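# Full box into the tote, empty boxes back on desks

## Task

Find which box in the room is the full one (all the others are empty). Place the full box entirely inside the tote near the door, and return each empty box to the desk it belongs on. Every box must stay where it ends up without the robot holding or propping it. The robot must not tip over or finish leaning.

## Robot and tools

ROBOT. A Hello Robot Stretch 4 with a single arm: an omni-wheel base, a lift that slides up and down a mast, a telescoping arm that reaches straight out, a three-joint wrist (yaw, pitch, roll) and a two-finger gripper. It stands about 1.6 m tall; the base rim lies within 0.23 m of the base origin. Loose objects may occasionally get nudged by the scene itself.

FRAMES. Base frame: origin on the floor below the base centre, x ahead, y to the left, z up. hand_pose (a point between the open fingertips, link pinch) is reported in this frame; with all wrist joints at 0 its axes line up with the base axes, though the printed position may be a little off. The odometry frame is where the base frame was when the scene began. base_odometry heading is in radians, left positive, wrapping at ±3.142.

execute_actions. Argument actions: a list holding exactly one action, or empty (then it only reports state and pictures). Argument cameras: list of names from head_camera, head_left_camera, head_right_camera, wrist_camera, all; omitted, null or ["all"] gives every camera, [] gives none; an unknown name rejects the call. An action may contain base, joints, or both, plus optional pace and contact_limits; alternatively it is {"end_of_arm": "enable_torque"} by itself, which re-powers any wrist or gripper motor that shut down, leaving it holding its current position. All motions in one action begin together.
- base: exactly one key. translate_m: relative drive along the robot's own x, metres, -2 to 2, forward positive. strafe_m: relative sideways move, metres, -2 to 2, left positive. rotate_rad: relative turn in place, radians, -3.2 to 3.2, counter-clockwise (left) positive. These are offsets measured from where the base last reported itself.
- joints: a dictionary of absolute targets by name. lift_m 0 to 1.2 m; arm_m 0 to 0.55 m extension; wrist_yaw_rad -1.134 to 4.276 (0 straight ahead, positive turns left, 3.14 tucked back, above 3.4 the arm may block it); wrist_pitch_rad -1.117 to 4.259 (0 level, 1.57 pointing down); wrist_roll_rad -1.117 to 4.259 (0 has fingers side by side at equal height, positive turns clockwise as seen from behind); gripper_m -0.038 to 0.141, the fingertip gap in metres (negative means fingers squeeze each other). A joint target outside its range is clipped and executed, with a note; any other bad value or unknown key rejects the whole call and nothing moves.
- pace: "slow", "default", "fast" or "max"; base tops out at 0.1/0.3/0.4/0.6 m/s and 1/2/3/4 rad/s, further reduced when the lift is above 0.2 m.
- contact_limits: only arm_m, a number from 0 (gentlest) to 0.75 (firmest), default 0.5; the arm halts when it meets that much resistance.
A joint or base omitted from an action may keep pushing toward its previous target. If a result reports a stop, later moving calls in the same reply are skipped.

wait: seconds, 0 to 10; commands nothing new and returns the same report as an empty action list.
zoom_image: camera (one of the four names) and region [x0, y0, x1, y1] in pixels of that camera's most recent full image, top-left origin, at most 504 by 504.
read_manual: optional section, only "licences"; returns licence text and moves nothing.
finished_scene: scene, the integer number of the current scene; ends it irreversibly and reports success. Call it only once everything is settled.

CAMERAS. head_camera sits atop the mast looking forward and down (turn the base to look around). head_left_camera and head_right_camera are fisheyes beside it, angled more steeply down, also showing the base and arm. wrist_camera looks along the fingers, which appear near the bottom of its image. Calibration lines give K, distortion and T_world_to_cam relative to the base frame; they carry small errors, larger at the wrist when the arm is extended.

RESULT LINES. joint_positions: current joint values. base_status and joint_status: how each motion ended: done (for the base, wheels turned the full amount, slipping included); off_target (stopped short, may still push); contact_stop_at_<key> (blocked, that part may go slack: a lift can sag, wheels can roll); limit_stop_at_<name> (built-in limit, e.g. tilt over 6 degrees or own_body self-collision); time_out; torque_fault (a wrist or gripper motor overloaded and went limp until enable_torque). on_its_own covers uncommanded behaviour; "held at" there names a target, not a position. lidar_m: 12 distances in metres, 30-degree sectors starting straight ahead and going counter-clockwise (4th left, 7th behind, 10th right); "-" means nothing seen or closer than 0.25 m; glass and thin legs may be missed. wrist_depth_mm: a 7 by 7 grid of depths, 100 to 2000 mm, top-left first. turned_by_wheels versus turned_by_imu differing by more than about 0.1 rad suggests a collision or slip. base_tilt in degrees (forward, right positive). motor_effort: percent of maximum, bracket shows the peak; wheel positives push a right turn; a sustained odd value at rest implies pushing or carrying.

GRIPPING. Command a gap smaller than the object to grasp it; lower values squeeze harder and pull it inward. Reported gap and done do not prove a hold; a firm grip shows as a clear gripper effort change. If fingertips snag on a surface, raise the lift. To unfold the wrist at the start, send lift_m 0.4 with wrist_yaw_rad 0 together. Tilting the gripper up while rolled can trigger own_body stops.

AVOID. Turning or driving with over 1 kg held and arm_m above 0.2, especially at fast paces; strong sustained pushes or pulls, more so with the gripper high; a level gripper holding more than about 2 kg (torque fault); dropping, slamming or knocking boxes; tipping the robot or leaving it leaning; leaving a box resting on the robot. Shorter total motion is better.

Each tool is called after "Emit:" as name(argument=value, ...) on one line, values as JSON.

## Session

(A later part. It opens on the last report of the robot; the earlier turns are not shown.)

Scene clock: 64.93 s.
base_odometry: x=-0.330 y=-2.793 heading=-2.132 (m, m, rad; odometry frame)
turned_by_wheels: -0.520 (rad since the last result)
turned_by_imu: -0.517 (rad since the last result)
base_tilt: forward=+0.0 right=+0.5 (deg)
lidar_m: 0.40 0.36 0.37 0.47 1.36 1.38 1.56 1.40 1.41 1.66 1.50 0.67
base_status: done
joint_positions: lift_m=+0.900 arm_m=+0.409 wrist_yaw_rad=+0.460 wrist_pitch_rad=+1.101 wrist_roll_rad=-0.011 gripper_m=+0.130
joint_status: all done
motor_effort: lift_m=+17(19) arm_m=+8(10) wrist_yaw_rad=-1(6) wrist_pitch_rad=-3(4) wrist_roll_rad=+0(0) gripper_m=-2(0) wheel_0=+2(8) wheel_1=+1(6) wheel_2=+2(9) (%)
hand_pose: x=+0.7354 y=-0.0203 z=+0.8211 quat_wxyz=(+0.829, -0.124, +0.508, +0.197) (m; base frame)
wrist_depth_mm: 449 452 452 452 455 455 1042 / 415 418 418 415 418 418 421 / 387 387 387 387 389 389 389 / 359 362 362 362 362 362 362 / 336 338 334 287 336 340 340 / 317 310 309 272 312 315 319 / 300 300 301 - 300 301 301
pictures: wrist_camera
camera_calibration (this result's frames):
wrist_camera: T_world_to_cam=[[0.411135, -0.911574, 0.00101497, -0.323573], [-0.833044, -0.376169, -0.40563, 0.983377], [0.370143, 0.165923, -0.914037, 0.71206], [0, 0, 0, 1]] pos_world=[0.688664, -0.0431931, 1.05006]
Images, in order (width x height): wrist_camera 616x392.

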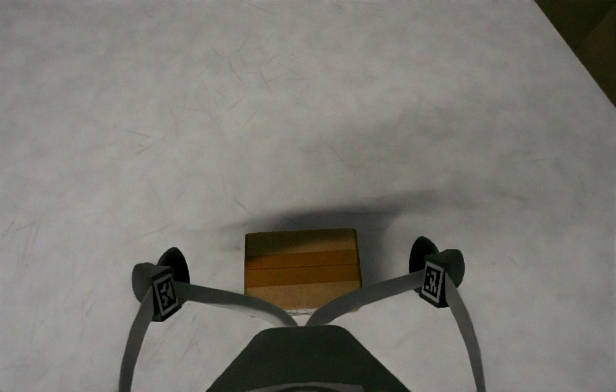

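Emit:
execute_actions(actions=[{"joints": {"lift_m": 0.828, "arm_m": 0.421, "gripper_m": 0.12}}], cameras=["wrist_camera"])

Emit:
execute_actions(actions=[{"joints": {"gripper_m": 0.03}}], cameras=["wrist_camera"])

Scene clock: 66.73 s.
base_odometry: x=-0.330 y=-2.793 heading=-2.132 (m, m, rad; odometry frame)
turned_by_wheels: +0.000 (rad since the last result)
turned_by_imu: +0.000 (rad since the last result)
base_tilt: forward=+0.1 right=+0.5 (deg)
lidar_m: 0.41 0.35 0.37 0.48 1.33 1.38 1.55 1.40 1.42 1.67 1.51 0.66
base_status: not commanded
joint_positions: lift_m=+0.828 arm_m=+0.420 wrist_yaw_rad=+0.460 wrist_pitch_rad=+1.101 wrist_roll_rad=-0.011 gripper_m=+0.120
joint_status: all done
motor_effort: lift_m=+15(16) arm_m=+8(7) wrist_yaw_rad=+0(0) wrist_pitch_rad=-3(3) wrist_roll_rad=+0(0) gripper_m=-1(2) wheel_0=+2(1) wheel_1=+1(1) wheel_2=+1(2) (%)
hand_pose: x=+0.7463 y=-0.0204 z=+0.7492 quat_wxyz=(+0.829, -0.124, +0.508, +0.197) (m; base frame)
wrist_depth_mm: 353 353 353 355 355 355 355 / 325 324 325 327 327 327 329 / 301 301 303 303 303 303 304 / 281 282 282 282 283 283 283 / 263 264 219 213 235 265 266 / 248 243 206 201 243 246 250 / 234 232 236 - 236 236 236
pictures: wrist_camera
camera_calibration (this result's frames):
wrist_camera: T_world_to_cam=[[0.411094, -0.911593, 0.00101963, -0.327998], [-0.833108, -0.376154, -0.405512, 0.963273], [0.370045, 0.165854, -0.914089, 0.642361], [0, 0, 0, 1]] pos_world=[0.699645, -0.0431997, 0.978128]
Images, in order (width x height): wrist_camera 616x392.

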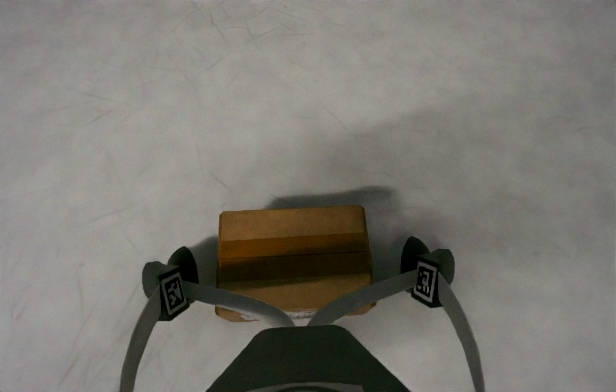

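Scene clock: 68.50 s.
base_odometry: x=-0.330 y=-2.793 heading=-2.132 (m, m, rad; odometry frame)
turned_by_wheels: +0.000 (rad since the last result)
turned_by_imu: +0.000 (rad since the last result)
base_tilt: forward=-0.1 right=+0.4 (deg)
lidar_m: 0.41 0.35 0.35 0.48 1.34 1.37 1.56 1.41 1.43 1.67 1.50 0.67
base_status: not commanded
joint_positions: lift_m=+0.828 arm_m=+0.420 wrist_yaw_rad=+0.460 wrist_pitch_rad=+1.101 wrist_roll_rad=-0.011 gripper_m=+0.030
joint_status: all done
motor_effort: lift_m=+16(16) arm_m=+8(8) wrist_yaw_rad=-1(0) wrist_pitch_rad=-3(3) wrist_roll_rad=+0(0) gripper_m=-20(20) wheel_0=+2(1) wheel_1=+1(1) wheel_2=+1(2) (%)
hand_pose: x=+0.7463 y=-0.0204 z=+0.7492 quat_wxyz=(+0.829, -0.124, +0.508, +0.197) (m; base frame)
wrist_depth_mm: 351 353 353 353 353 355 355 / 324 325 325 327 327 329 327 / 301 301 303 303 304 303 304 / 281 283 282 282 283 283 285 / 263 264 202 197 211 265 266 / 249 182 187 185 188 244 250 / 235 232 234 - 236 236 236
pictures: wrist_camera
camera_calibration (this result's frames):
wrist_camera: T_world_to_cam=[[0.411094, -0.911593, 0.00101964, -0.327998], [-0.833108, -0.376154, -0.405512, 0.963273], [0.370045, 0.165854, -0.914089, 0.642361], [0, 0, 0, 1]] pos_world=[0.699645, -0.0431997, 0.978128]
Images, in order (width x height): wrist_camera 616x392.

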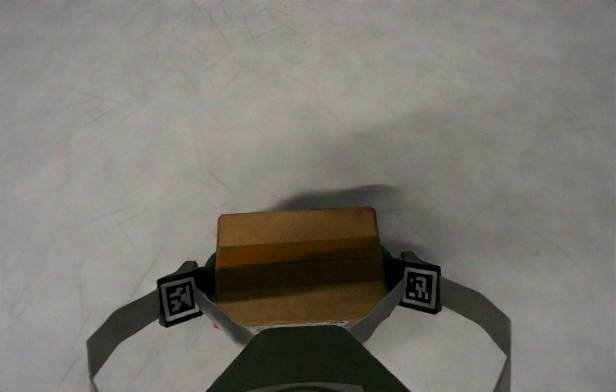

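Emit:
execute_actions(actions=[{"joints": {"gripper_m": 0.11}}], cameras=[])

Emit:
execute_actions(actions=[{"joints": {"lift_m": 0.9}, "pace": "fast"}], cameras=["wrist_camera"])

Emit:
execute_actions(actions=[{"base": {"rotate_rad": 1.2}, "joints": {"wrist_yaw_rad": 0.0, "arm_m": 0.485}, "pace": "fast"}], cameras=["wrist_camera"])

Scene clock: 70.63 s.
base_odometry: x=-0.330 y=-2.793 heading=-2.132 (m, m, rad; odometry frame)
turned_by_wheels: +0.000 (rad since the last result)
turned_by_imu: +0.000 (rad since the last result)
base_tilt: forward=-0.2 right=+0.4 (deg)
lidar_m: 0.40 0.35 0.37 0.46 1.34 1.36 1.55 1.41 1.41 1.67 1.51 0.64
base_status: not commanded
joint_positions: lift_m=+0.828 arm_m=+0.420 wrist_yaw_rad=+0.460 wrist_pitch_rad=+1.101 wrist_roll_rad=-0.011 gripper_m=+0.110
joint_status: all done
motor_effort: lift_m=+16(15) arm_m=+8(8) wrist_yaw_rad=-1(1) wrist_pitch_rad=-3(3) wrist_roll_rad=+0(0) gripper_m=-2(21) wheel_0=+2(2) wheel_1=+1(1) wheel_2=+1(2) (%)
hand_pose: x=+0.7463 y=-0.0204 z=+0.7492 quat_wxyz=(+0.829, -0.124, +0.508, +0.197) (m; base frame)
wrist_depth_mm: 351 353 355 355 355 355 357 / 325 325 325 327 327 327 327 / 301 301 303 303 303 304 304 / 281 282 282 282 283 283 285 / 264 265 220 213 220 265 266 / 248 246 206 202 244 250 249 / 235 232 235 - 236 235 236
pictures: none
No camera images: the call's "cameras" was empty. Leave "cameras" out to get every camera's image.

Scene clock: 71.67 s.
base_odometry: x=-0.330 y=-2.793 heading=-2.132 (m, m, rad; odometry frame)
turned_by_wheels: +0.000 (rad since the last result)
turned_by_imu: +0.000 (rad since the last result)
base_tilt: forward=-0.2 right=+0.4 (deg)
lidar_m: 0.41 0.35 0.37 0.47 1.36 1.37 1.55 1.40 1.43 1.66 1.50 0.67
base_status: not commanded
joint_positions: lift_m=+0.900 arm_m=+0.420 wrist_yaw_rad=+0.460 wrist_pitch_rad=+1.101 wrist_roll_rad=-0.011 gripper_m=+0.110
joint_status: all done
motor_effort: lift_m=+20(21) arm_m=+8(8) wrist_yaw_rad=-1(0) wrist_pitch_rad=-3(3) wrist_roll_rad=+0(0) gripper_m=-1(1) wheel_0=+2(2) wheel_1=+1(1) wheel_2=+2(1) (%)
hand_pose: x=+0.7463 y=-0.0204 z=+0.8208 quat_wxyz=(+0.829, -0.124, +0.508, +0.197) (m; base frame)
wrist_depth_mm: 449 449 452 452 452 452 1025 / 415 415 415 415 418 418 418 / 384 384 387 389 387 387 389 / 359 359 362 362 362 362 364 / 334 338 338 287 334 340 340 / 317 314 277 268 310 320 320 / 300 296 298 - 301 298 301
pictures: wrist_camera
camera_calibration (this result's frames):
wrist_camera: T_world_to_cam=[[0.411093, -0.911593, 0.00101977, -0.328072], [-0.83311, -0.376154, -0.405507, 0.992309], [0.37004, 0.165851, -0.914092, 0.70782], [0, 0, 0, 1]] pos_world=[0.699648, -0.0431998, 1.04973]
Images, in order (width x height): wrist_camera 616x392.

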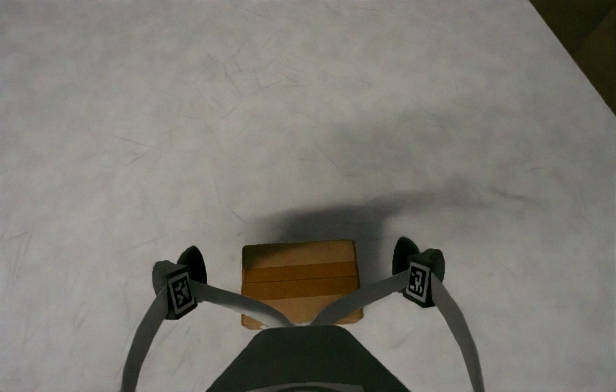

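Scene clock: 73.53 s.
base_odometry: x=-0.330 y=-2.793 heading=-0.932 (m, m, rad; odometry frame)
turned_by_wheels: +1.200 (rad since the last result)
turned_by_imu: +1.194 (rad since the last result)
base_tilt: forward=+0.0 right=+0.5 (deg)
lidar_m: 0.39 0.53 1.34 1.40 1.46 1.39 1.45 1.61 1.51 0.53 0.38 0.37
base_status: done
joint_positions: lift_m=+0.900 arm_m=+0.484 wrist_yaw_rad=+0.000 wrist_pitch_rad=+1.101 wrist_roll_rad=-0.011 gripper_m=+0.110
joint_status: all done
motor_effort: lift_m=+20(21) arm_m=+7(13) wrist_yaw_rad=-1(8) wrist_pitch_rad=-2(3) wrist_roll_rad=+0(0) gripper_m=-1(2) wheel_0=+1(8) wheel_1=+1(10) wheel_2=+1(9) (%)
hand_pose: x=+0.7853 y=-0.0874 z=+0.8209 quat_wxyz=(+0.852, -0.005, +0.523, +0.003) (m; base frame)
wrist_depth_mm: 1118 452 452 452 452 452 449 / 1281 415 413 418 418 418 421 / 384 384 387 387 389 389 389 / 357 359 359 362 362 362 364 / 336 338 334 287 336 340 342 / 317 314 310 270 312 319 319 / 298 297 300 - 301 300 301
pictures: wrist_camera
camera_calibration (this result's frames):
wrist_camera: T_world_to_cam=[[-0.036072, -0.999349, 0.00102609, -0.0617157], [-0.913425, 0.032554, -0.405704, 1.09861], [0.405406, -0.0155718, -0.914004, 0.660888], [0, 0, 0, 1]] pos_world=[0.73334, -0.0871482, 1.04983]
Images, in order (width x height): wrist_camera 616x392.

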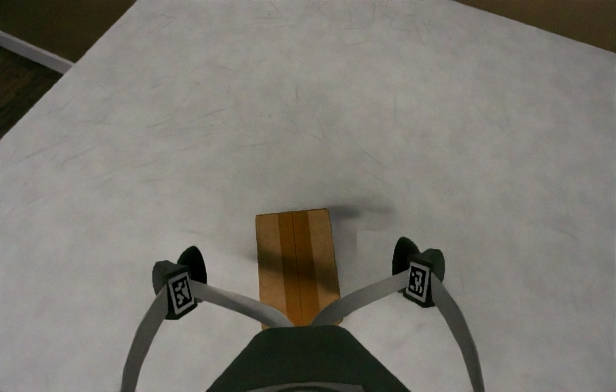

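Emit:
execute_actions(actions=[{"joints": {"lift_m": 0.828, "arm_m": 0.498, "gripper_m": 0.09}}], cameras=["wrist_camera"])

Emit:
execute_actions(actions=[{"joints": {"gripper_m": 0.0}}], cameras=["wrist_camera"])

Scene clock: 75.17 s.
base_odometry: x=-0.330 y=-2.793 heading=-0.932 (m, m, rad; odometry frame)
turned_by_wheels: +0.000 (rad since the last result)
turned_by_imu: +0.000 (rad since the last result)
base_tilt: forward=-0.1 right=+0.3 (deg)
lidar_m: 0.39 0.53 1.35 1.43 1.47 1.38 1.43 1.57 1.49 0.55 0.39 0.37
base_status: not commanded
joint_positions: lift_m=+0.828 arm_m=+0.497 wrist_yaw_rad=+0.000 wrist_pitch_rad=+1.101 wrist_roll_rad=-0.011 gripper_m=+0.090
joint_status: all done
motor_effort: lift_m=+15(18) arm_m=+8(10) wrist_yaw_rad=+1(1) wrist_pitch_rad=-3(3) wrist_roll_rad=+0(0) gripper_m=-2(1) wheel_0=+0(0) wheel_1=+1(1) wheel_2=+1(1) (%)
hand_pose: x=+0.7981 y=-0.0874 z=+0.7492 quat_wxyz=(+0.852, -0.005, +0.523, +0.003) (m; base frame)
wrist_depth_mm: 351 353 353 353 355 355 357 / 324 324 327 327 327 329 329 / 301 301 301 304 304 304 304 / 281 282 282 228 283 283 285 / 263 264 221 214 262 266 267 / 248 248 203 198 243 250 251 / 234 232 235 - 236 234 236
pictures: wrist_camera
camera_calibration (this result's frames):
wrist_camera: T_world_to_cam=[[-0.0362909, -0.999341, 0.00103323, -0.0610412], [-0.913497, 0.0327542, -0.405524, 1.08109], [0.405223, -0.0156607, -0.914084, 0.590381], [0, 0, 0, 1]] pos_world=[0.746122, -0.0871655, 0.978129]
Images, in order (width x height): wrist_camera 616x392.

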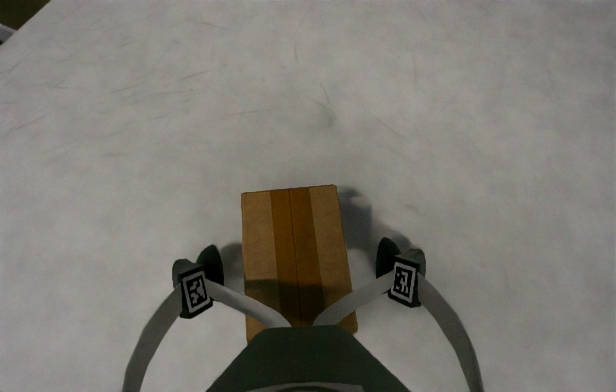

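Scene clock: 76.87 s.
base_odometry: x=-0.330 y=-2.793 heading=-0.932 (m, m, rad; odometry frame)
turned_by_wheels: +0.000 (rad since the last result)
turned_by_imu: +0.000 (rad since the last result)
base_tilt: forward=-0.1 right=+0.3 (deg)
lidar_m: 0.39 0.55 1.36 1.41 1.45 1.37 1.44 1.59 1.50 0.56 0.37 0.36
base_status: not commanded
joint_positions: lift_m=+0.828 arm_m=+0.497 wrist_yaw_rad=+0.000 wrist_pitch_rad=+1.101 wrist_roll_rad=-0.011 gripper_m=+0.000
joint_status: all done
motor_effort: lift_m=+16(16) arm_m=+8(8) wrist_yaw_rad=+0(1) wrist_pitch_rad=-3(3) wrist_roll_rad=+1(0) gripper_m=-21(22) wheel_0=+0(0) wheel_1=+1(1) wheel_2=+1(1) (%)
hand_pose: x=+0.7981 y=-0.0874 z=+0.7492 quat_wxyz=(+0.852, -0.005, +0.523, +0.003) (m; base frame)
wrist_depth_mm: 349 353 353 355 355 357 355 / 324 325 325 325 327 327 329 / 301 301 303 303 304 304 304 / 281 282 282 211 283 283 285 / 263 264 257 197 265 266 266 / 248 245 186 186 188 244 250 / 234 232 235 - 236 236 236
pictures: wrist_camera
camera_calibration (this result's frames):
wrist_camera: T_world_to_cam=[[-0.0362904, -0.999341, 0.0010333, -0.0610416], [-0.913497, 0.0327538, -0.405524, 1.08109], [0.405223, -0.0156606, -0.914084, 0.590381], [0, 0, 0, 1]] pos_world=[0.746122, -0.0871655, 0.978129]
Images, in order (width x height): wrist_camera 616x392.

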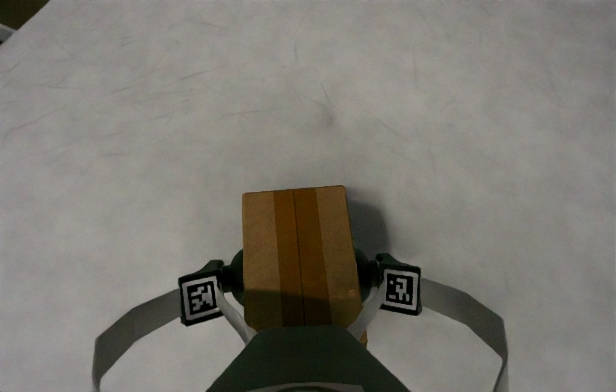

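Emit:
execute_actions(actions=[{"joints": {"gripper_m": 0.085}}], cameras=[])

Emit:
execute_actions(actions=[{"joints": {"lift_m": 0.9, "gripper_m": 0.105}, "pace": "fast"}], cameras=["wrist_camera"])

Emit:
execute_actions(actions=[{"base": {"rotate_rad": 1.45}, "joints": {"arm_m": 0.0}, "pace": "fast"}], cameras=["head_camera", "head_left_camera"])

Scene clock: 78.97 s.
base_odometry: x=-0.330 y=-2.793 heading=-0.932 (m, m, rad; odometry frame)
turned_by_wheels: +0.000 (rad since the last result)
turned_by_imu: +0.000 (rad since the last result)
base_tilt: forward=+0.0 right=+0.5 (deg)
lidar_m: 0.40 0.54 1.34 1.43 1.44 1.38 1.44 1.59 1.52 0.55 0.39 0.35
base_status: not commanded
joint_positions: lift_m=+0.828 arm_m=+0.497 wrist_yaw_rad=+0.000 wrist_pitch_rad=+1.101 wrist_roll_rad=-0.011 gripper_m=+0.085
joint_status: all done
motor_effort: lift_m=+16(16) arm_m=+8(9) wrist_yaw_rad=-1(1) wrist_pitch_rad=-3(3) wrist_roll_rad=+0(0) gripper_m=-1(21) wheel_0=+0(0) wheel_1=+1(1) wheel_2=+1(1) (%)
hand_pose: x=+0.7981 y=-0.0874 z=+0.7492 quat_wxyz=(+0.852, -0.005, +0.523, +0.003) (m; base frame)
wrist_depth_mm: 351 351 355 353 353 357 357 / 324 327 325 327 327 329 329 / 300 301 301 303 304 306 304 / 281 282 282 228 283 283 285 / 264 264 258 213 262 266 266 / 248 248 204 198 244 250 250 / 235 232 236 - 236 234 236
pictures: none
No camera images: the call's "cameras" was empty. Leave "cameras" out to get every camera's image.

Scene clock: 80.00 s.
base_odometry: x=-0.330 y=-2.793 heading=-0.932 (m, m, rad; odometry frame)
turned_by_wheels: +0.000 (rad since the last result)
turned_by_imu: +0.000 (rad since the last result)
base_tilt: forward=-0.1 right=+0.5 (deg)
lidar_m: 0.38 0.52 1.35 1.41 1.44 1.38 1.44 1.58 1.51 0.54 0.39 0.37
base_status: not commanded
joint_positions: lift_m=+0.900 arm_m=+0.497 wrist_yaw_rad=+0.000 wrist_pitch_rad=+1.101 wrist_roll_rad=-0.011 gripper_m=+0.105
joint_status: all done
motor_effort: lift_m=+20(22) arm_m=+8(8) wrist_yaw_rad=+0(1) wrist_pitch_rad=-3(3) wrist_roll_rad=+0(0) gripper_m=-1(3) wheel_0=+0(0) wheel_1=+1(1) wheel_2=+1(1) (%)
hand_pose: x=+0.7981 y=-0.0874 z=+0.8208 quat_wxyz=(+0.852, -0.005, +0.523, +0.003) (m; base frame)
wrist_depth_mm: 1118 452 452 452 455 455 442 / 1255 415 418 418 418 418 418 / 384 384 387 387 389 389 389 / 359 359 359 359 362 364 364 / 336 338 338 287 334 340 340 / 317 314 310 270 312 320 320 / 298 296 300 - 301 301 301
pictures: wrist_camera
camera_calibration (this result's frames):
wrist_camera: T_world_to_cam=[[-0.0362907, -0.999341, 0.00103386, -0.0611159], [-0.913503, 0.0327541, -0.40551, 1.11012], [0.405209, -0.0156607, -0.91409, 0.655851], [0, 0, 0, 1]] pos_world=[0.746125, -0.0871655, 1.04974]
Images, in order (width x height): wrist_camera 616x392.

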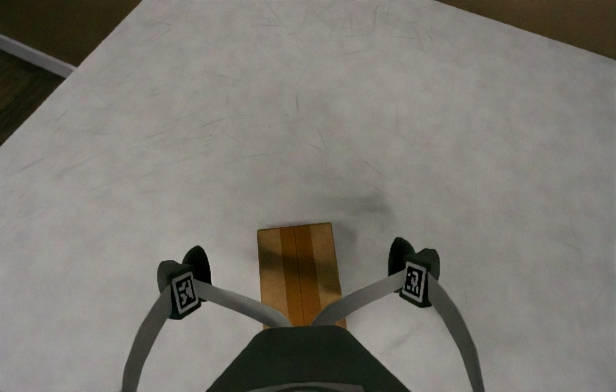

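Scene clock: 82.10 s.
base_odometry: x=-0.330 y=-2.793 heading=+0.518 (m, m, rad; odometry frame)
turned_by_wheels: +1.449 (rad since the last result)
turned_by_imu: +1.442 (rad since the last result)
base_tilt: forward=-0.1 right=+0.4 (deg)
lidar_m: 1.36 1.50 1.38 1.41 1.67 1.50 0.62 0.42 0.37 0.37 0.48 1.34
base_status: done
joint_positions: lift_m=+0.900 arm_m=+0.002 wrist_yaw_rad=+0.000 wrist_pitch_rad=+1.101 wrist_roll_rad=-0.010 gripper_m=+0.105
joint_status: all done
motor_effort: lift_m=+19(20) arm_m=-8(8) wrist_yaw_rad=-1(2) wrist_pitch_rad=-3(4) wrist_roll_rad=+0(0) gripper_m=-1(0) wheel_0=-3(7) wheel_1=-1(7) wheel_2=-2(7) (%)
hand_pose: x=+0.3036 y=-0.0874 z=+0.8209 quat_wxyz=(+0.852, -0.004, +0.523, +0.003) (m; base frame)
wrist_depth_mm: 1397 1464 1464 1430 1464 1464 1464 / 1336 1308 1336 1308 1336 1336 1366 / 1229 1229 1255 1229 1229 1229 1229 / 1138 1160 1160 1138 1160 1160 1160 / 1078 1060 1078 1078 1060 1098 1098 / 1008 991 991 1008 991 1042 1025 / 946 946 960 - 960 946 946
pictures: head_camera, head_left_camera
Images, in order (width x height): head_camera 420x560, head_left_camera 420x672.

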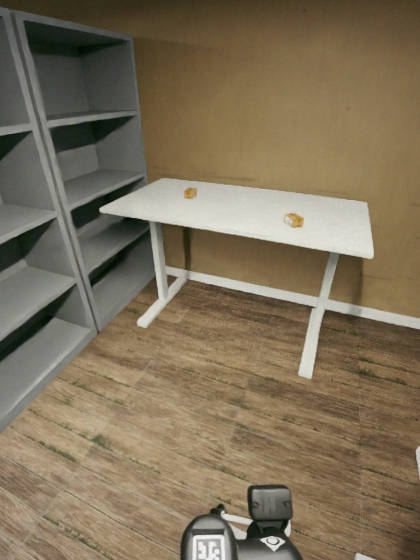

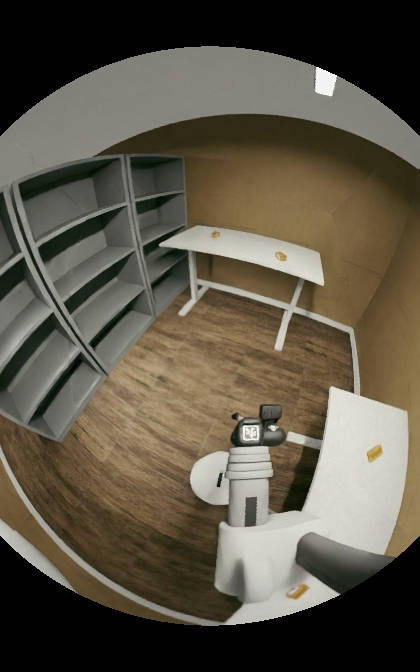

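Emit:
execute_actions(actions=[{"base": {"translate_m": 1.12}, "joints": {"lift_m": 1.13}, "pace": "max"}], cameras=["head_camera", "head_left_camera", "head_right_camera"])

Scene clock: 88.10 s.
base_odometry: x=+0.643 y=-2.239 heading=+0.518 (m, m, rad; odometry frame)
turned_by_wheels: +0.000 (rad since the last result)
turned_by_imu: -0.001 (rad since the last result)
base_tilt: forward=+0.0 right=+0.4 (deg)
lidar_m: 0.36 0.45 0.95 0.96 1.22 2.54 1.51 0.89 1.01 0.58 0.39 0.34
base_status: done
joint_positions: lift_m=+1.130 arm_m=+0.002 wrist_yaw_rad=+0.000 wrist_pitch_rad=+1.101 wrist_roll_rad=-0.010 gripper_m=+0.105
joint_status: all done
motor_effort: lift_m=+19(23) arm_m=-8(7) wrist_yaw_rad=-1(1) wrist_pitch_rad=-3(4) wrist_roll_rad=+0(1) gripper_m=-2(1) wheel_0=+1(8) wheel_1=+0(4) wheel_2=+0(9) (%)
hand_pose: x=+0.3036 y=-0.0874 z=+1.0509 quat_wxyz=(+0.852, -0.004, +0.523, +0.003) (m; base frame)
wrist_depth_mm: 452 455 455 455 459 459 459 / 415 418 418 421 421 421 424 / 392 389 387 389 392 392 389 / 1336 1366 366 364 366 366 364 / 1281 1308 1308 1281 340 342 342 / 1229 1229 1205 1229 1205 329 322 / 1160 1160 1160 - 1182 1182 1160
pictures: head_camera, head_left_camera, head_right_camera
Images, in order (width x height): head_camera 420x560, head_left_camera 420x672, head_right_camera 420x672.

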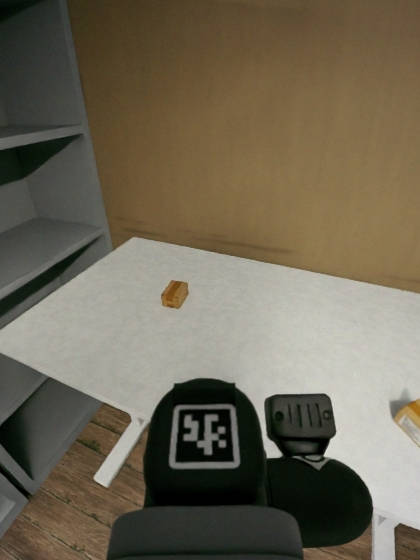

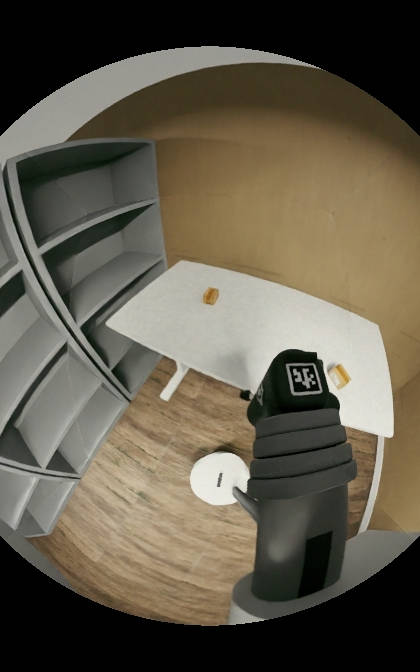

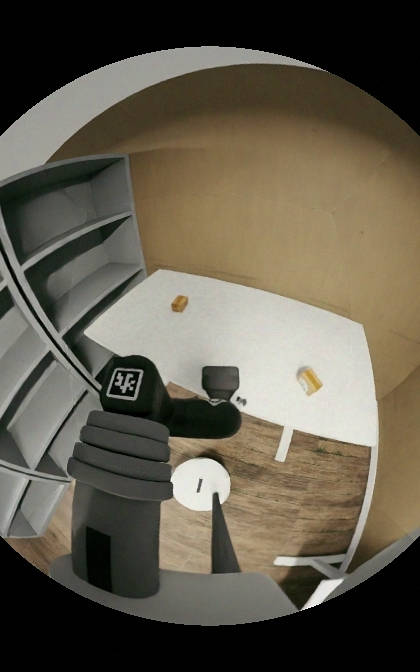

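Emit:
zoom_image(camera="head_camera", region=[135, 265, 215, 325])

Emit:
zoom_image(camera="head_right_camera", region=[280, 355, 340, 405])

Region (135, 265, 215, 325) of head_camera's 420x560 image, scaled by 6.300, with more detail than that image has; it fills the top 378 rows of this view, and the rest is white.

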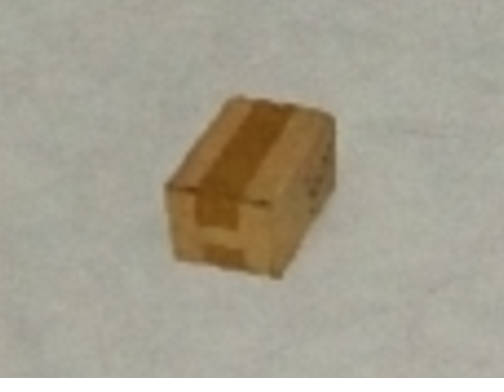

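Region (280, 355, 340, 405) of head_right_camera's 420x672 image, scaled by 8.400, with more detail than that image has.

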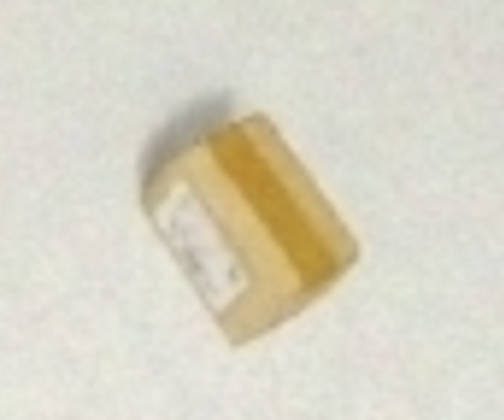

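Emit:
execute_actions(actions=[{"base": {"rotate_rad": -0.62}, "joints": {"wrist_yaw_rad": -0.6, "arm_m": 0.34, "gripper_m": 0.13}, "pace": "fast"}], cameras=["wrist_camera"])

Scene clock: 91.67 s.
base_odometry: x=+0.643 y=-2.239 heading=-0.102 (m, m, rad; odometry frame)
turned_by_wheels: -0.620 (rad since the last result)
turned_by_imu: -0.616 (rad since the last result)
base_tilt: forward=-0.1 right=+0.4 (deg)
lidar_m: 0.34 0.34 0.42 0.79 0.96 1.13 2.59 1.53 0.92 0.88 0.67 0.38
base_status: done
joint_positions: lift_m=+1.130 arm_m=+0.339 wrist_yaw_rad=-0.600 wrist_pitch_rad=+1.101 wrist_roll_rad=-0.011 gripper_m=+0.130
joint_status: all done
motor_effort: lift_m=+19(19) arm_m=+8(13) wrist_yaw_rad=-1(4) wrist_pitch_rad=-2(4) wrist_roll_rad=+0(0) gripper_m=+0(6) wheel_0=+2(6) wheel_1=+2(7) wheel_2=+3(5) (%)
hand_pose: x=+0.5680 y=-0.1459 z=+1.0509 quat_wxyz=(+0.815, +0.150, +0.501, -0.249) (m; base frame)
wrist_depth_mm: 449 452 452 455 455 1308 1229 / 413 418 418 418 421 418 430 / 384 387 389 389 389 389 392 / 359 359 362 362 364 364 366 / 336 338 334 289 342 342 349 / 317 310 304 271 312 317 1205 / 300 300 301 - 301 306 1182
pictures: wrist_camera
camera_calibration (this result's frames):
wrist_camera: T_world_to_cam=[[-0.59413, -0.804369, 0.00101809, 0.217145], [-0.735457, 0.542716, -0.405662, 0.968569], [0.325749, -0.241765, -0.914023, 0.970582], [0, 0, 0, 1]] pos_world=[0.525187, -0.116342, 1.27982]
Images, in order (width x height): wrist_camera 616x392.

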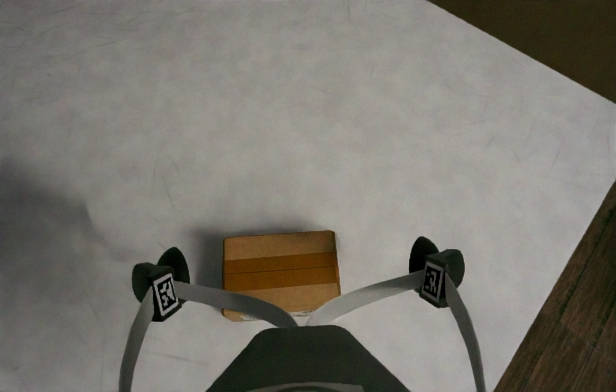

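Emit:
execute_actions(actions=[{"base": {"rotate_rad": 0.014}, "joints": {"lift_m": 1.058, "arm_m": 0.351, "gripper_m": 0.12}}], cameras=["wrist_camera"])

Emit:
execute_actions(actions=[{"joints": {"gripper_m": 0.03}}], cameras=["wrist_camera"])

Scene clock: 93.63 s.
base_odometry: x=+0.643 y=-2.239 heading=-0.088 (m, m, rad; odometry frame)
turned_by_wheels: +0.014 (rad since the last result)
turned_by_imu: +0.013 (rad since the last result)
base_tilt: forward=-0.2 right=+0.4 (deg)
lidar_m: 0.34 0.35 0.42 0.82 0.95 1.18 2.60 1.54 0.91 0.88 0.62 0.40
base_status: done
joint_positions: lift_m=+1.058 arm_m=+0.350 wrist_yaw_rad=-0.600 wrist_pitch_rad=+1.101 wrist_roll_rad=-0.011 gripper_m=+0.120
joint_status: all done
motor_effort: lift_m=+16(14) arm_m=+8(9) wrist_yaw_rad=+0(1) wrist_pitch_rad=-3(3) wrist_roll_rad=+1(0) gripper_m=+0(1) wheel_0=-2(2) wheel_1=-2(0) wheel_2=-1(1) (%)
hand_pose: x=+0.5789 y=-0.1459 z=+0.9792 quat_wxyz=(+0.815, +0.150, +0.501, -0.249) (m; base frame)
wrist_depth_mm: 349 353 353 355 355 357 359 / 325 327 325 329 329 329 330 / 300 303 303 303 304 306 306 / 282 282 283 283 285 285 286 / 264 264 220 214 225 266 267 / 248 244 206 204 245 248 251 / 234 233 236 - 236 236 239
pictures: wrist_camera
camera_calibration (this result's frames):
wrist_camera: T_world_to_cam=[[-0.59427, -0.804265, 0.00102309, 0.223821], [-0.735409, 0.542876, -0.405535, 0.947401], [0.325603, -0.24175, -0.914079, 0.901624], [0, 0, 0, 1]] pos_world=[0.536166, -0.116342, 1.20813]
Images, in order (width x height): wrist_camera 616x392.

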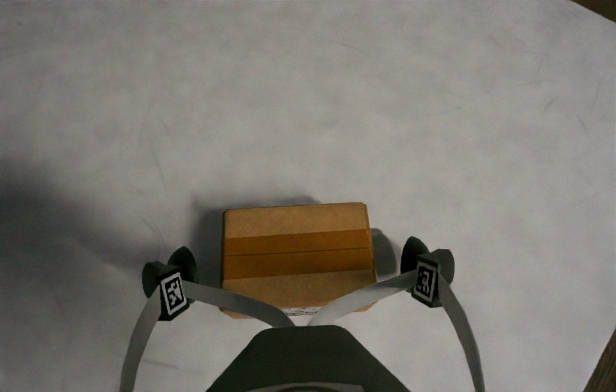

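Scene clock: 95.40 s.
base_odometry: x=+0.643 y=-2.239 heading=-0.088 (m, m, rad; odometry frame)
turned_by_wheels: +0.000 (rad since the last result)
turned_by_imu: +0.000 (rad since the last result)
base_tilt: forward=-0.2 right=+0.4 (deg)
lidar_m: 0.33 0.33 0.41 0.78 0.97 1.17 2.59 1.55 0.90 0.86 0.63 0.39
base_status: not commanded
joint_positions: lift_m=+1.058 arm_m=+0.350 wrist_yaw_rad=-0.600 wrist_pitch_rad=+1.104 wrist_roll_rad=-0.011 gripper_m=+0.030
joint_status: all done
motor_effort: lift_m=+17(17) arm_m=+8(8) wrist_yaw_rad=+0(1) wrist_pitch_rad=-10(10) wrist_roll_rad=+0(0) gripper_m=-21(23) wheel_0=-3(2) wheel_1=-2(2) wheel_2=-1(1) (%)
hand_pose: x=+0.5784 y=-0.1455 z=+0.9788 quat_wxyz=(+0.814, +0.151, +0.502, -0.249) (m; base frame)
wrist_depth_mm: 347 349 349 351 353 355 355 / 322 324 324 325 327 327 327 / 298 300 300 301 301 304 304 / 279 279 281 281 282 283 283 / 262 263 205 200 209 265 267 / 246 241 187 187 191 244 250 / 233 232 234 - 236 236 237
pictures: wrist_camera
camera_calibration (this result's frames):
wrist_camera: T_world_to_cam=[[-0.594119, -0.804376, 0.00111263, 0.223641], [-0.73633, 0.543302, -0.403288, 0.945068], [0.323791, -0.24042, -0.915072, 0.903689], [0, 0, 0, 1]] pos_world=[0.536145, -0.1163, 1.20783]
Images, in order (width x height): wrist_camera 616x392.

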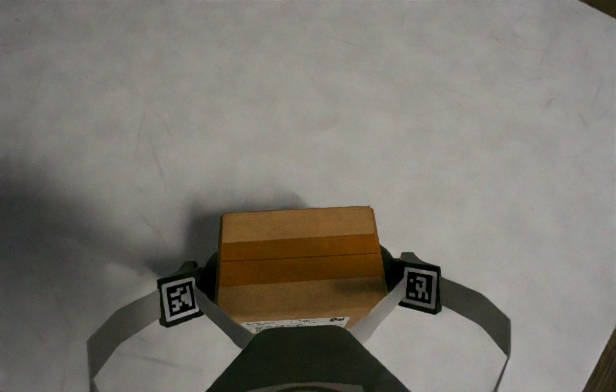

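Emit:
execute_actions(actions=[{"joints": {"lift_m": 1.14, "arm_m": 0.0, "wrist_yaw_rad": 0.0, "gripper_m": 0.0}}], cameras=["wrist_camera"])

Emit:
execute_actions(actions=[{"base": {"translate_m": -0.75}, "joints": {"lift_m": 0.5, "wrist_pitch_rad": 1.4}, "pace": "fast"}], cameras=["head_left_camera", "wrist_camera"])

Scene clock: 98.80 s.
base_odometry: x=+0.643 y=-2.239 heading=-0.088 (m, m, rad; odometry frame)
turned_by_wheels: +0.000 (rad since the last result)
turned_by_imu: +0.000 (rad since the last result)
base_tilt: forward=-0.1 right=+0.3 (deg)
lidar_m: 0.35 0.34 0.41 0.83 0.97 1.16 2.60 1.54 0.90 0.87 0.64 0.42
base_status: not commanded
joint_positions: lift_m=+1.140 arm_m=+0.002 wrist_yaw_rad=+0.000 wrist_pitch_rad=+1.104 wrist_roll_rad=-0.010 gripper_m=+0.001
joint_status: all done
motor_effort: lift_m=+23(22) arm_m=-8(14) wrist_yaw_rad=+0(3) wrist_pitch_rad=-10(11) wrist_roll_rad=+0(0) gripper_m=-27(29) wheel_0=-3(2) wheel_1=-2(2) wheel_2=-1(1) (%)
hand_pose: x=+0.3030 y=-0.0874 z=+1.0603 quat_wxyz=(+0.852, -0.004, +0.524, +0.003) (m; base frame)
wrist_depth_mm: 462 462 462 466 466 469 466 / 427 427 430 430 430 433 436 / 394 397 399 399 399 402 407 / 370 373 370 373 384 1397 1397 / 347 357 196 191 203 1308 1336 / 1229 175 181 178 181 173 1255 / 1160 1182 1182 - 1182 1182 1182
pictures: wrist_camera
camera_calibration (this result's frames):
wrist_camera: T_world_to_cam=[[-0.0365649, -0.999331, 0.00109503, -0.0793391], [-0.914501, 0.0330192, -0.403234, 0.752908], [0.402928, -0.0157456, -0.915096, 1.07712], [0, 0, 0, 1]] pos_world=[0.251631, -0.0871864, 1.28936]
Images, in order (width x height): wrist_camera 616x392.

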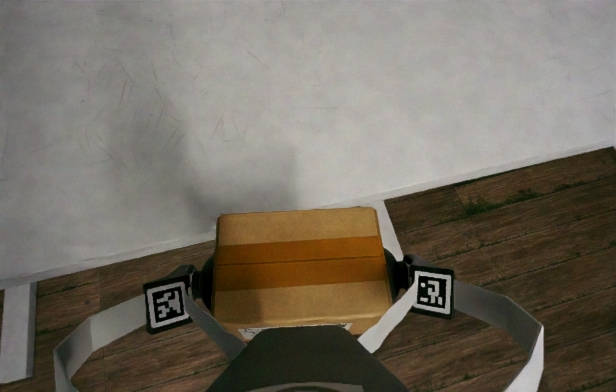

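Scene clock: 102.63 s.
base_odometry: x=-0.104 y=-2.172 heading=-0.088 (m, m, rad; odometry frame)
turned_by_wheels: +0.000 (rad since the last result)
turned_by_imu: +0.000 (rad since the last result)
base_tilt: forward=-0.1 right=+0.6 (deg)
lidar_m: 1.05 1.08 0.94 0.81 0.81 0.98 1.85 1.84 1.08 0.93 0.95 1.20
base_status: done
joint_positions: lift_m=+0.500 arm_m=+0.002 wrist_yaw_rad=+0.000 wrist_pitch_rad=+1.402 wrist_roll_rad=-0.010 gripper_m=+0.001
joint_status: all done
motor_effort: lift_m=+18(24) arm_m=-8(8) wrist_yaw_rad=+0(2) wrist_pitch_rad=-4(9) wrist_roll_rad=+0(0) gripper_m=-27(25) wheel_0=-1(8) wheel_1=-1(7) wheel_2=-1(10) (%)
hand_pose: x=+0.2216 y=-0.0874 z=+0.3939 quat_wxyz=(+0.764, -0.004, +0.645, +0.003) (m; base frame)
wrist_depth_mm: 661 668 661 668 676 683 683 / 647 654 654 654 661 661 668 / 634 640 640 654 647 654 654 / 621 627 634 634 640 640 647 / 615 615 196 192 203 634 634 / 603 174 181 178 181 173 621 / 591 392 394 - 603 609 609
pictures: head_left_camera, wrist_camera
camera_calibration (this result's frames):
wrist_camera: T_world_to_cam=[[-0.0344747, -0.999337, 0.0117363, -0.0862204], [-0.992587, 0.0328676, -0.11701, 0.314301], [0.116547, -0.0156831, -0.993061, 0.59426], [0, 0, 0, 1]] pos_world=[0.23974, -0.0871736, 0.627925]
Images, in order (width x height): head_left_camera 420x672, wrist_camera 616x392.

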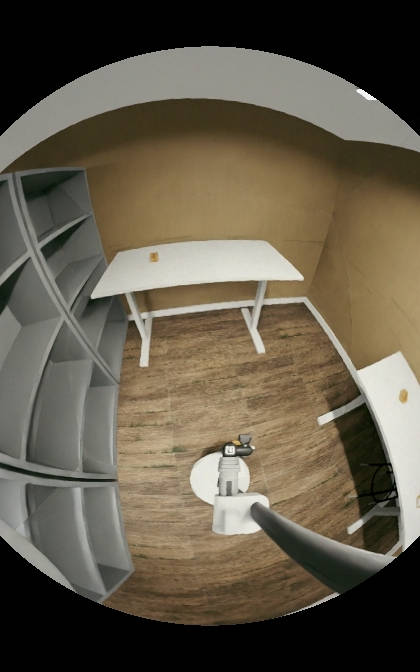

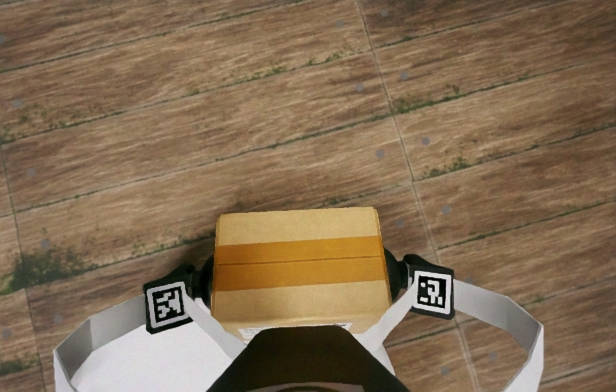

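Emit:
execute_actions(actions=[{"base": {"translate_m": -1.39}, "pace": "max"}], cameras=[])

Emit:
execute_actions(actions=[{"base": {"rotate_rad": 1.78}, "pace": "fast"}], cameras=["head_camera"])

Scene clock: 107.23 s.
base_odometry: x=-1.489 y=-2.049 heading=-0.089 (m, m, rad; odometry frame)
turned_by_wheels: +0.000 (rad since the last result)
turned_by_imu: +0.000 (rad since the last result)
base_tilt: forward=-0.1 right=+0.5 (deg)
lidar_m: 2.40 1.00 0.65 0.92 0.97 0.58 0.49 0.45 0.56 1.03 1.25 1.50
base_status: done
joint_positions: lift_m=+0.500 arm_m=+0.002 wrist_yaw_rad=+0.000 wrist_pitch_rad=+1.401 wrist_roll_rad=-0.010 gripper_m=+0.001
joint_status: not commanded
motor_effort: lift_m=+18(18) arm_m=-7(7) wrist_yaw_rad=+0(0) wrist_pitch_rad=-4(5) wrist_roll_rad=+1(1) gripper_m=-26(26) wheel_0=-2(7) wheel_1=+0(7) wheel_2=-1(12) (%)
hand_pose: x=+0.2216 y=-0.0874 z=+0.3938 quat_wxyz=(+0.764, -0.004, +0.645, +0.003) (m; base frame)
wrist_depth_mm: 661 661 668 676 676 683 683 / 647 647 654 661 661 661 668 / 640 640 647 647 654 647 654 / 627 627 634 634 634 640 647 / 621 615 196 192 203 634 640 / 603 174 181 178 181 174 621 / 591 394 394 - 609 609 609
pictures: none
No camera images: the call's "cameras" was empty. Leave "cameras" out to get every camera's image.

Scene clock: 109.07 s.
base_odometry: x=-1.489 y=-2.049 heading=+1.691 (m, m, rad; odometry frame)
turned_by_wheels: +1.780 (rad since the last result)
turned_by_imu: +1.771 (rad since the last result)
base_tilt: forward=-0.2 right=+0.4 (deg)
lidar_m: 2.09 0.72 0.52 0.47 0.50 0.67 1.28 1.29 1.76 2.25 0.74 0.68
base_status: done
joint_positions: lift_m=+0.500 arm_m=+0.002 wrist_yaw_rad=+0.000 wrist_pitch_rad=+1.401 wrist_roll_rad=-0.010 gripper_m=+0.001
joint_status: not commanded
motor_effort: lift_m=+18(19) arm_m=-8(8) wrist_yaw_rad=-1(1) wrist_pitch_rad=-3(4) wrist_roll_rad=+0(0) gripper_m=-26(25) wheel_0=-1(9) wheel_1=+0(9) wheel_2=+0(8) (%)
hand_pose: x=+0.2217 y=-0.0874 z=+0.3938 quat_wxyz=(+0.764, -0.004, +0.645, +0.003) (m; base frame)
wrist_depth_mm: 661 661 661 668 676 647 609 / 647 654 654 661 661 668 668 / 634 634 640 647 647 654 654 / 621 627 634 634 640 647 647 / 615 615 196 192 203 627 634 / 609 175 181 178 181 173 627 / 585 394 394 - 603 609 609
pictures: head_camera
Images, in order (width x height): head_camera 420x560.

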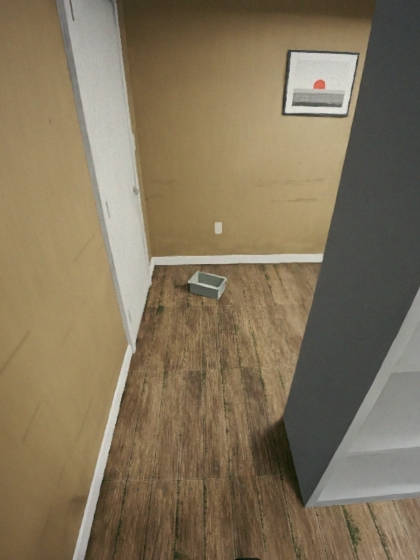

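Emit:
execute_actions(actions=[{"base": {"rotate_rad": 0.045}, "pace": "fast"}], cameras=[])

Emit:
execute_actions(actions=[{"base": {"translate_m": 1.68}, "joints": {"arm_m": 0.12}, "pace": "max"}], cameras=["head_camera", "wrist_camera"])

Scene clock: 110.47 s.
base_odometry: x=-1.489 y=-2.049 heading=+1.736 (m, m, rad; odometry frame)
turned_by_wheels: +0.045 (rad since the last result)
turned_by_imu: +0.044 (rad since the last result)
base_tilt: forward=-0.1 right=+0.4 (deg)
lidar_m: 1.79 0.70 0.52 0.48 0.49 0.67 1.27 1.32 1.88 1.91 0.71 0.68
base_status: done
joint_positions: lift_m=+0.500 arm_m=+0.002 wrist_yaw_rad=+0.000 wrist_pitch_rad=+1.401 wrist_roll_rad=-0.010 gripper_m=+0.001
joint_status: not commanded
motor_effort: lift_m=+19(18) arm_m=-8(7) wrist_yaw_rad=-1(2) wrist_pitch_rad=-4(4) wrist_roll_rad=+0(0) gripper_m=-27(25) wheel_0=-1(5) wheel_1=+1(6) wheel_2=+0(5) (%)
hand_pose: x=+0.2217 y=-0.0874 z=+0.3938 quat_wxyz=(+0.764, -0.004, +0.645, +0.003) (m; base frame)
wrist_depth_mm: 661 661 668 668 676 676 597 / 647 647 654 661 661 668 661 / 634 640 640 647 647 654 654 / 627 627 627 634 634 640 647 / 615 615 196 192 204 634 634 / 603 175 181 178 181 175 621 / 591 394 392 - 603 609 603
pictures: none
No camera images: the call's "cameras" was empty. Leave "cameras" out to get every camera's image.

Scene clock: 115.23 s.
base_odometry: x=-1.766 y=-0.392 heading=+1.736 (m, m, rad; odometry frame)
turned_by_wheels: +0.000 (rad since the last result)
turned_by_imu: -0.001 (rad since the last result)
base_tilt: forward=-0.1 right=+0.3 (deg)
lidar_m: 0.50 0.62 0.44 0.42 0.45 0.67 1.86 0.80 0.97 2.45 1.43 0.48
base_status: done
joint_positions: lift_m=+0.500 arm_m=+0.119 wrist_yaw_rad=+0.000 wrist_pitch_rad=+1.401 wrist_roll_rad=-0.010 gripper_m=+0.001
joint_status: all done
motor_effort: lift_m=+19(19) arm_m=+8(13) wrist_yaw_rad=-1(1) wrist_pitch_rad=-3(8) wrist_roll_rad=+0(0) gripper_m=-26(26) wheel_0=-1(9) wheel_1=-1(12) wheel_2=+2(14) (%)
hand_pose: x=+0.3382 y=-0.0874 z=+0.3938 quat_wxyz=(+0.764, -0.004, +0.645, +0.003) (m; base frame)
wrist_depth_mm: 654 661 647 621 676 668 676 / 647 647 647 647 634 661 668 / 634 634 640 640 647 647 654 / 621 627 634 634 634 640 640 / 615 615 196 192 203 627 627 / 603 175 181 178 181 173 621 / 591 597 469 - 603 609 603
pictures: head_camera, wrist_camera
camera_calibration (this result's frames):
wrist_camera: T_world_to_cam=[[-0.0344239, -0.999339, 0.0117238, -0.0822088], [-0.992548, 0.0328133, -0.117355, 0.430181], [0.116893, -0.0156763, -0.993021, 0.580499], [0, 0, 0, 1]] pos_world=[0.356289, -0.08717, 0.627895]
Images, in order (width x height): head_camera 420x560, wrist_camera 616x392.

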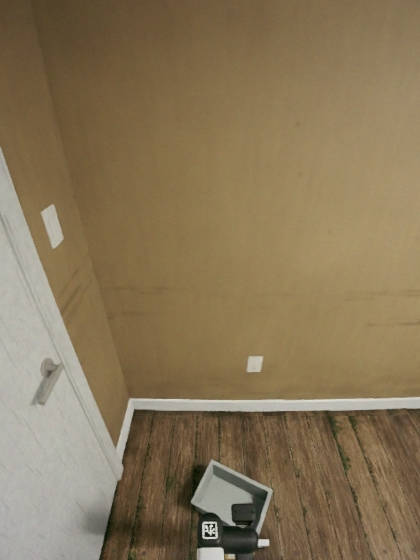

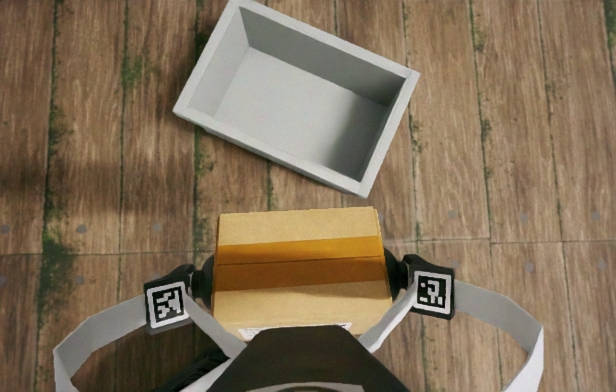

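Emit:
execute_actions(actions=[{"base": {"rotate_rad": 0.058}, "joints": {"arm_m": 0.346, "wrist_yaw_rad": -0.5, "wrist_pitch_rad": 1.2, "lift_m": 0.3}, "pace": "fast"}], cameras=["head_camera", "wrist_camera"])

Scene clock: 119.53 s.
base_odometry: x=-1.766 y=-0.392 heading=+1.794 (m, m, rad; odometry frame)
turned_by_wheels: +0.058 (rad since the last result)
turned_by_imu: +0.058 (rad since the last result)
base_tilt: forward=+0.0 right=+0.4 (deg)
lidar_m: 0.49 0.60 0.42 0.43 0.47 0.72 - 0.79 1.07 2.47 1.33 0.45
base_status: done
joint_positions: lift_m=+0.300 arm_m=+0.345 wrist_yaw_rad=-0.500 wrist_pitch_rad=+1.203 wrist_roll_rad=-0.011 gripper_m=+0.001
joint_status: all done
motor_effort: lift_m=+18(21) arm_m=+7(5) wrist_yaw_rad=-2(8) wrist_pitch_rad=-7(13) wrist_roll_rad=+1(1) gripper_m=-25(26) wheel_0=+0(6) wheel_1=+0(6) wheel_2=+2(10) (%)
hand_pose: x=+0.5648 y=-0.1265 z=+0.2091 quat_wxyz=(+0.800, +0.136, +0.549, -0.201) (m; base frame)
wrist_depth_mm: 512 535 544 549 549 549 554 / 508 512 512 517 517 521 525 / 484 488 488 488 492 492 492 / 459 455 349 353 362 462 473 / 439 373 196 192 202 439 449 / 418 174 181 178 181 173 427 / 397 334 397 - 387 324 407
pictures: head_camera, wrist_camera
camera_calibration (this result's frames):
wrist_camera: T_world_to_cam=[[-0.510505, -0.859862, 0.00472235, 0.176693], [-0.818046, 0.483973, -0.310758, 0.633544], [0.264923, -0.162507, -0.950477, 0.258881], [0, 0, 0, 1]] pos_world=[0.539888, -0.112616, 0.442105]
Images, in order (width x height): head_camera 420x560, wrist_camera 616x392.

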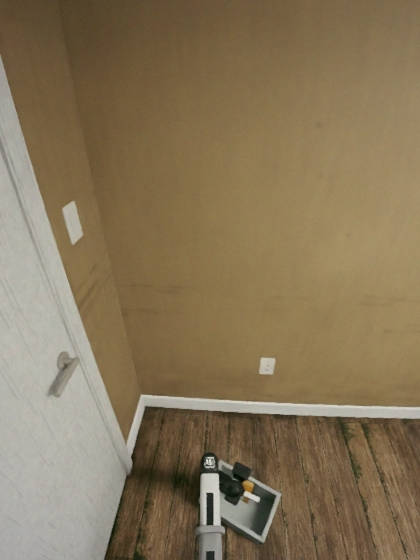

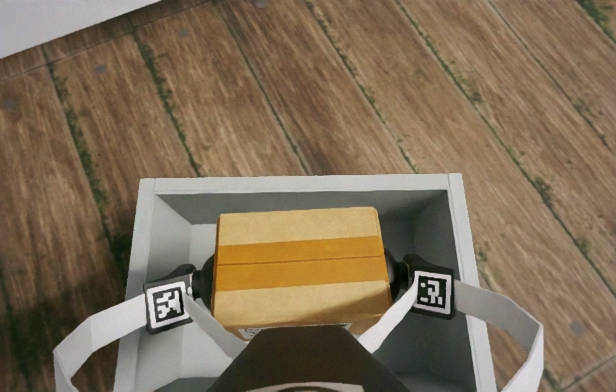

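Emit:
execute_actions(actions=[{"base": {"rotate_rad": -0.012}, "joints": {"arm_m": 0.36, "lift_m": 0.16}}], cameras=["wrist_camera", "head_right_camera"])

Scene clock: 121.87 s.
base_odometry: x=-1.766 y=-0.392 heading=+1.782 (m, m, rad; odometry frame)
turned_by_wheels: -0.012 (rad since the last result)
turned_by_imu: -0.012 (rad since the last result)
base_tilt: forward=-0.1 right=+0.5 (deg)
lidar_m: 0.66 0.58 0.44 0.42 0.47 0.72 - 0.81 1.01 2.47 1.36 0.43
base_status: done
joint_positions: lift_m=+0.160 arm_m=+0.359 wrist_yaw_rad=-0.500 wrist_pitch_rad=+1.203 wrist_roll_rad=-0.011 gripper_m=+0.001
joint_status: all done
motor_effort: lift_m=+17(18) arm_m=+8(10) wrist_yaw_rad=-1(2) wrist_pitch_rad=-7(9) wrist_roll_rad=+1(0) gripper_m=-27(26) wheel_0=+1(4) wheel_1=-1(4) wheel_2=+0(3) (%)
hand_pose: x=+0.5787 y=-0.1265 z=+0.0691 quat_wxyz=(+0.800, +0.136, +0.549, -0.201) (m; base frame)
wrist_depth_mm: 368 370 373 373 373 375 377 / 349 349 351 351 353 353 355 / 203 204 206 210 213 218 208 / 200 268 277 281 291 271 204 / 190 289 196 191 202 277 202 / 188 175 181 179 181 174 197 / 170 266 272 - 274 272 194
pictures: head_right_camera, wrist_camera
camera_calibration (this result's frames):
wrist_camera: T_world_to_cam=[[-0.510698, -0.859747, 0.00472403, 0.184582], [-0.81795, 0.484163, -0.310714, 0.601402], [0.264849, -0.162545, -0.950492, 0.122194], [0, 0, 0, 1]] pos_world=[0.553819, -0.112621, 0.302137]
Images, in order (width x height): head_right_camera 420x672, wrist_camera 616x392.

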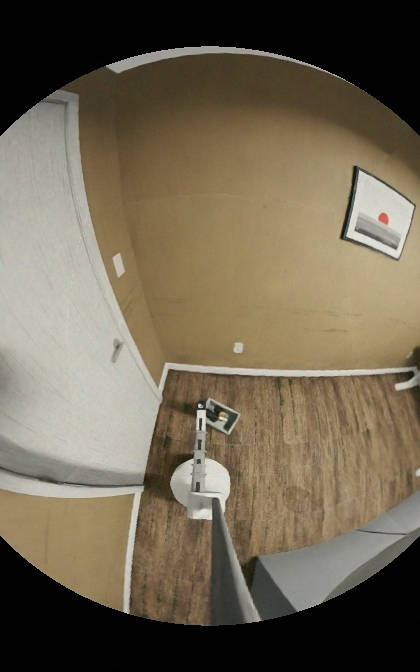

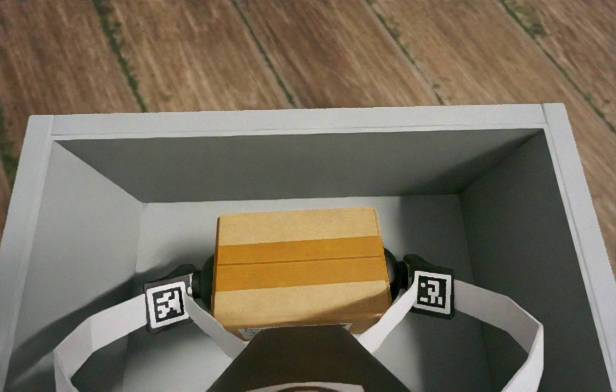

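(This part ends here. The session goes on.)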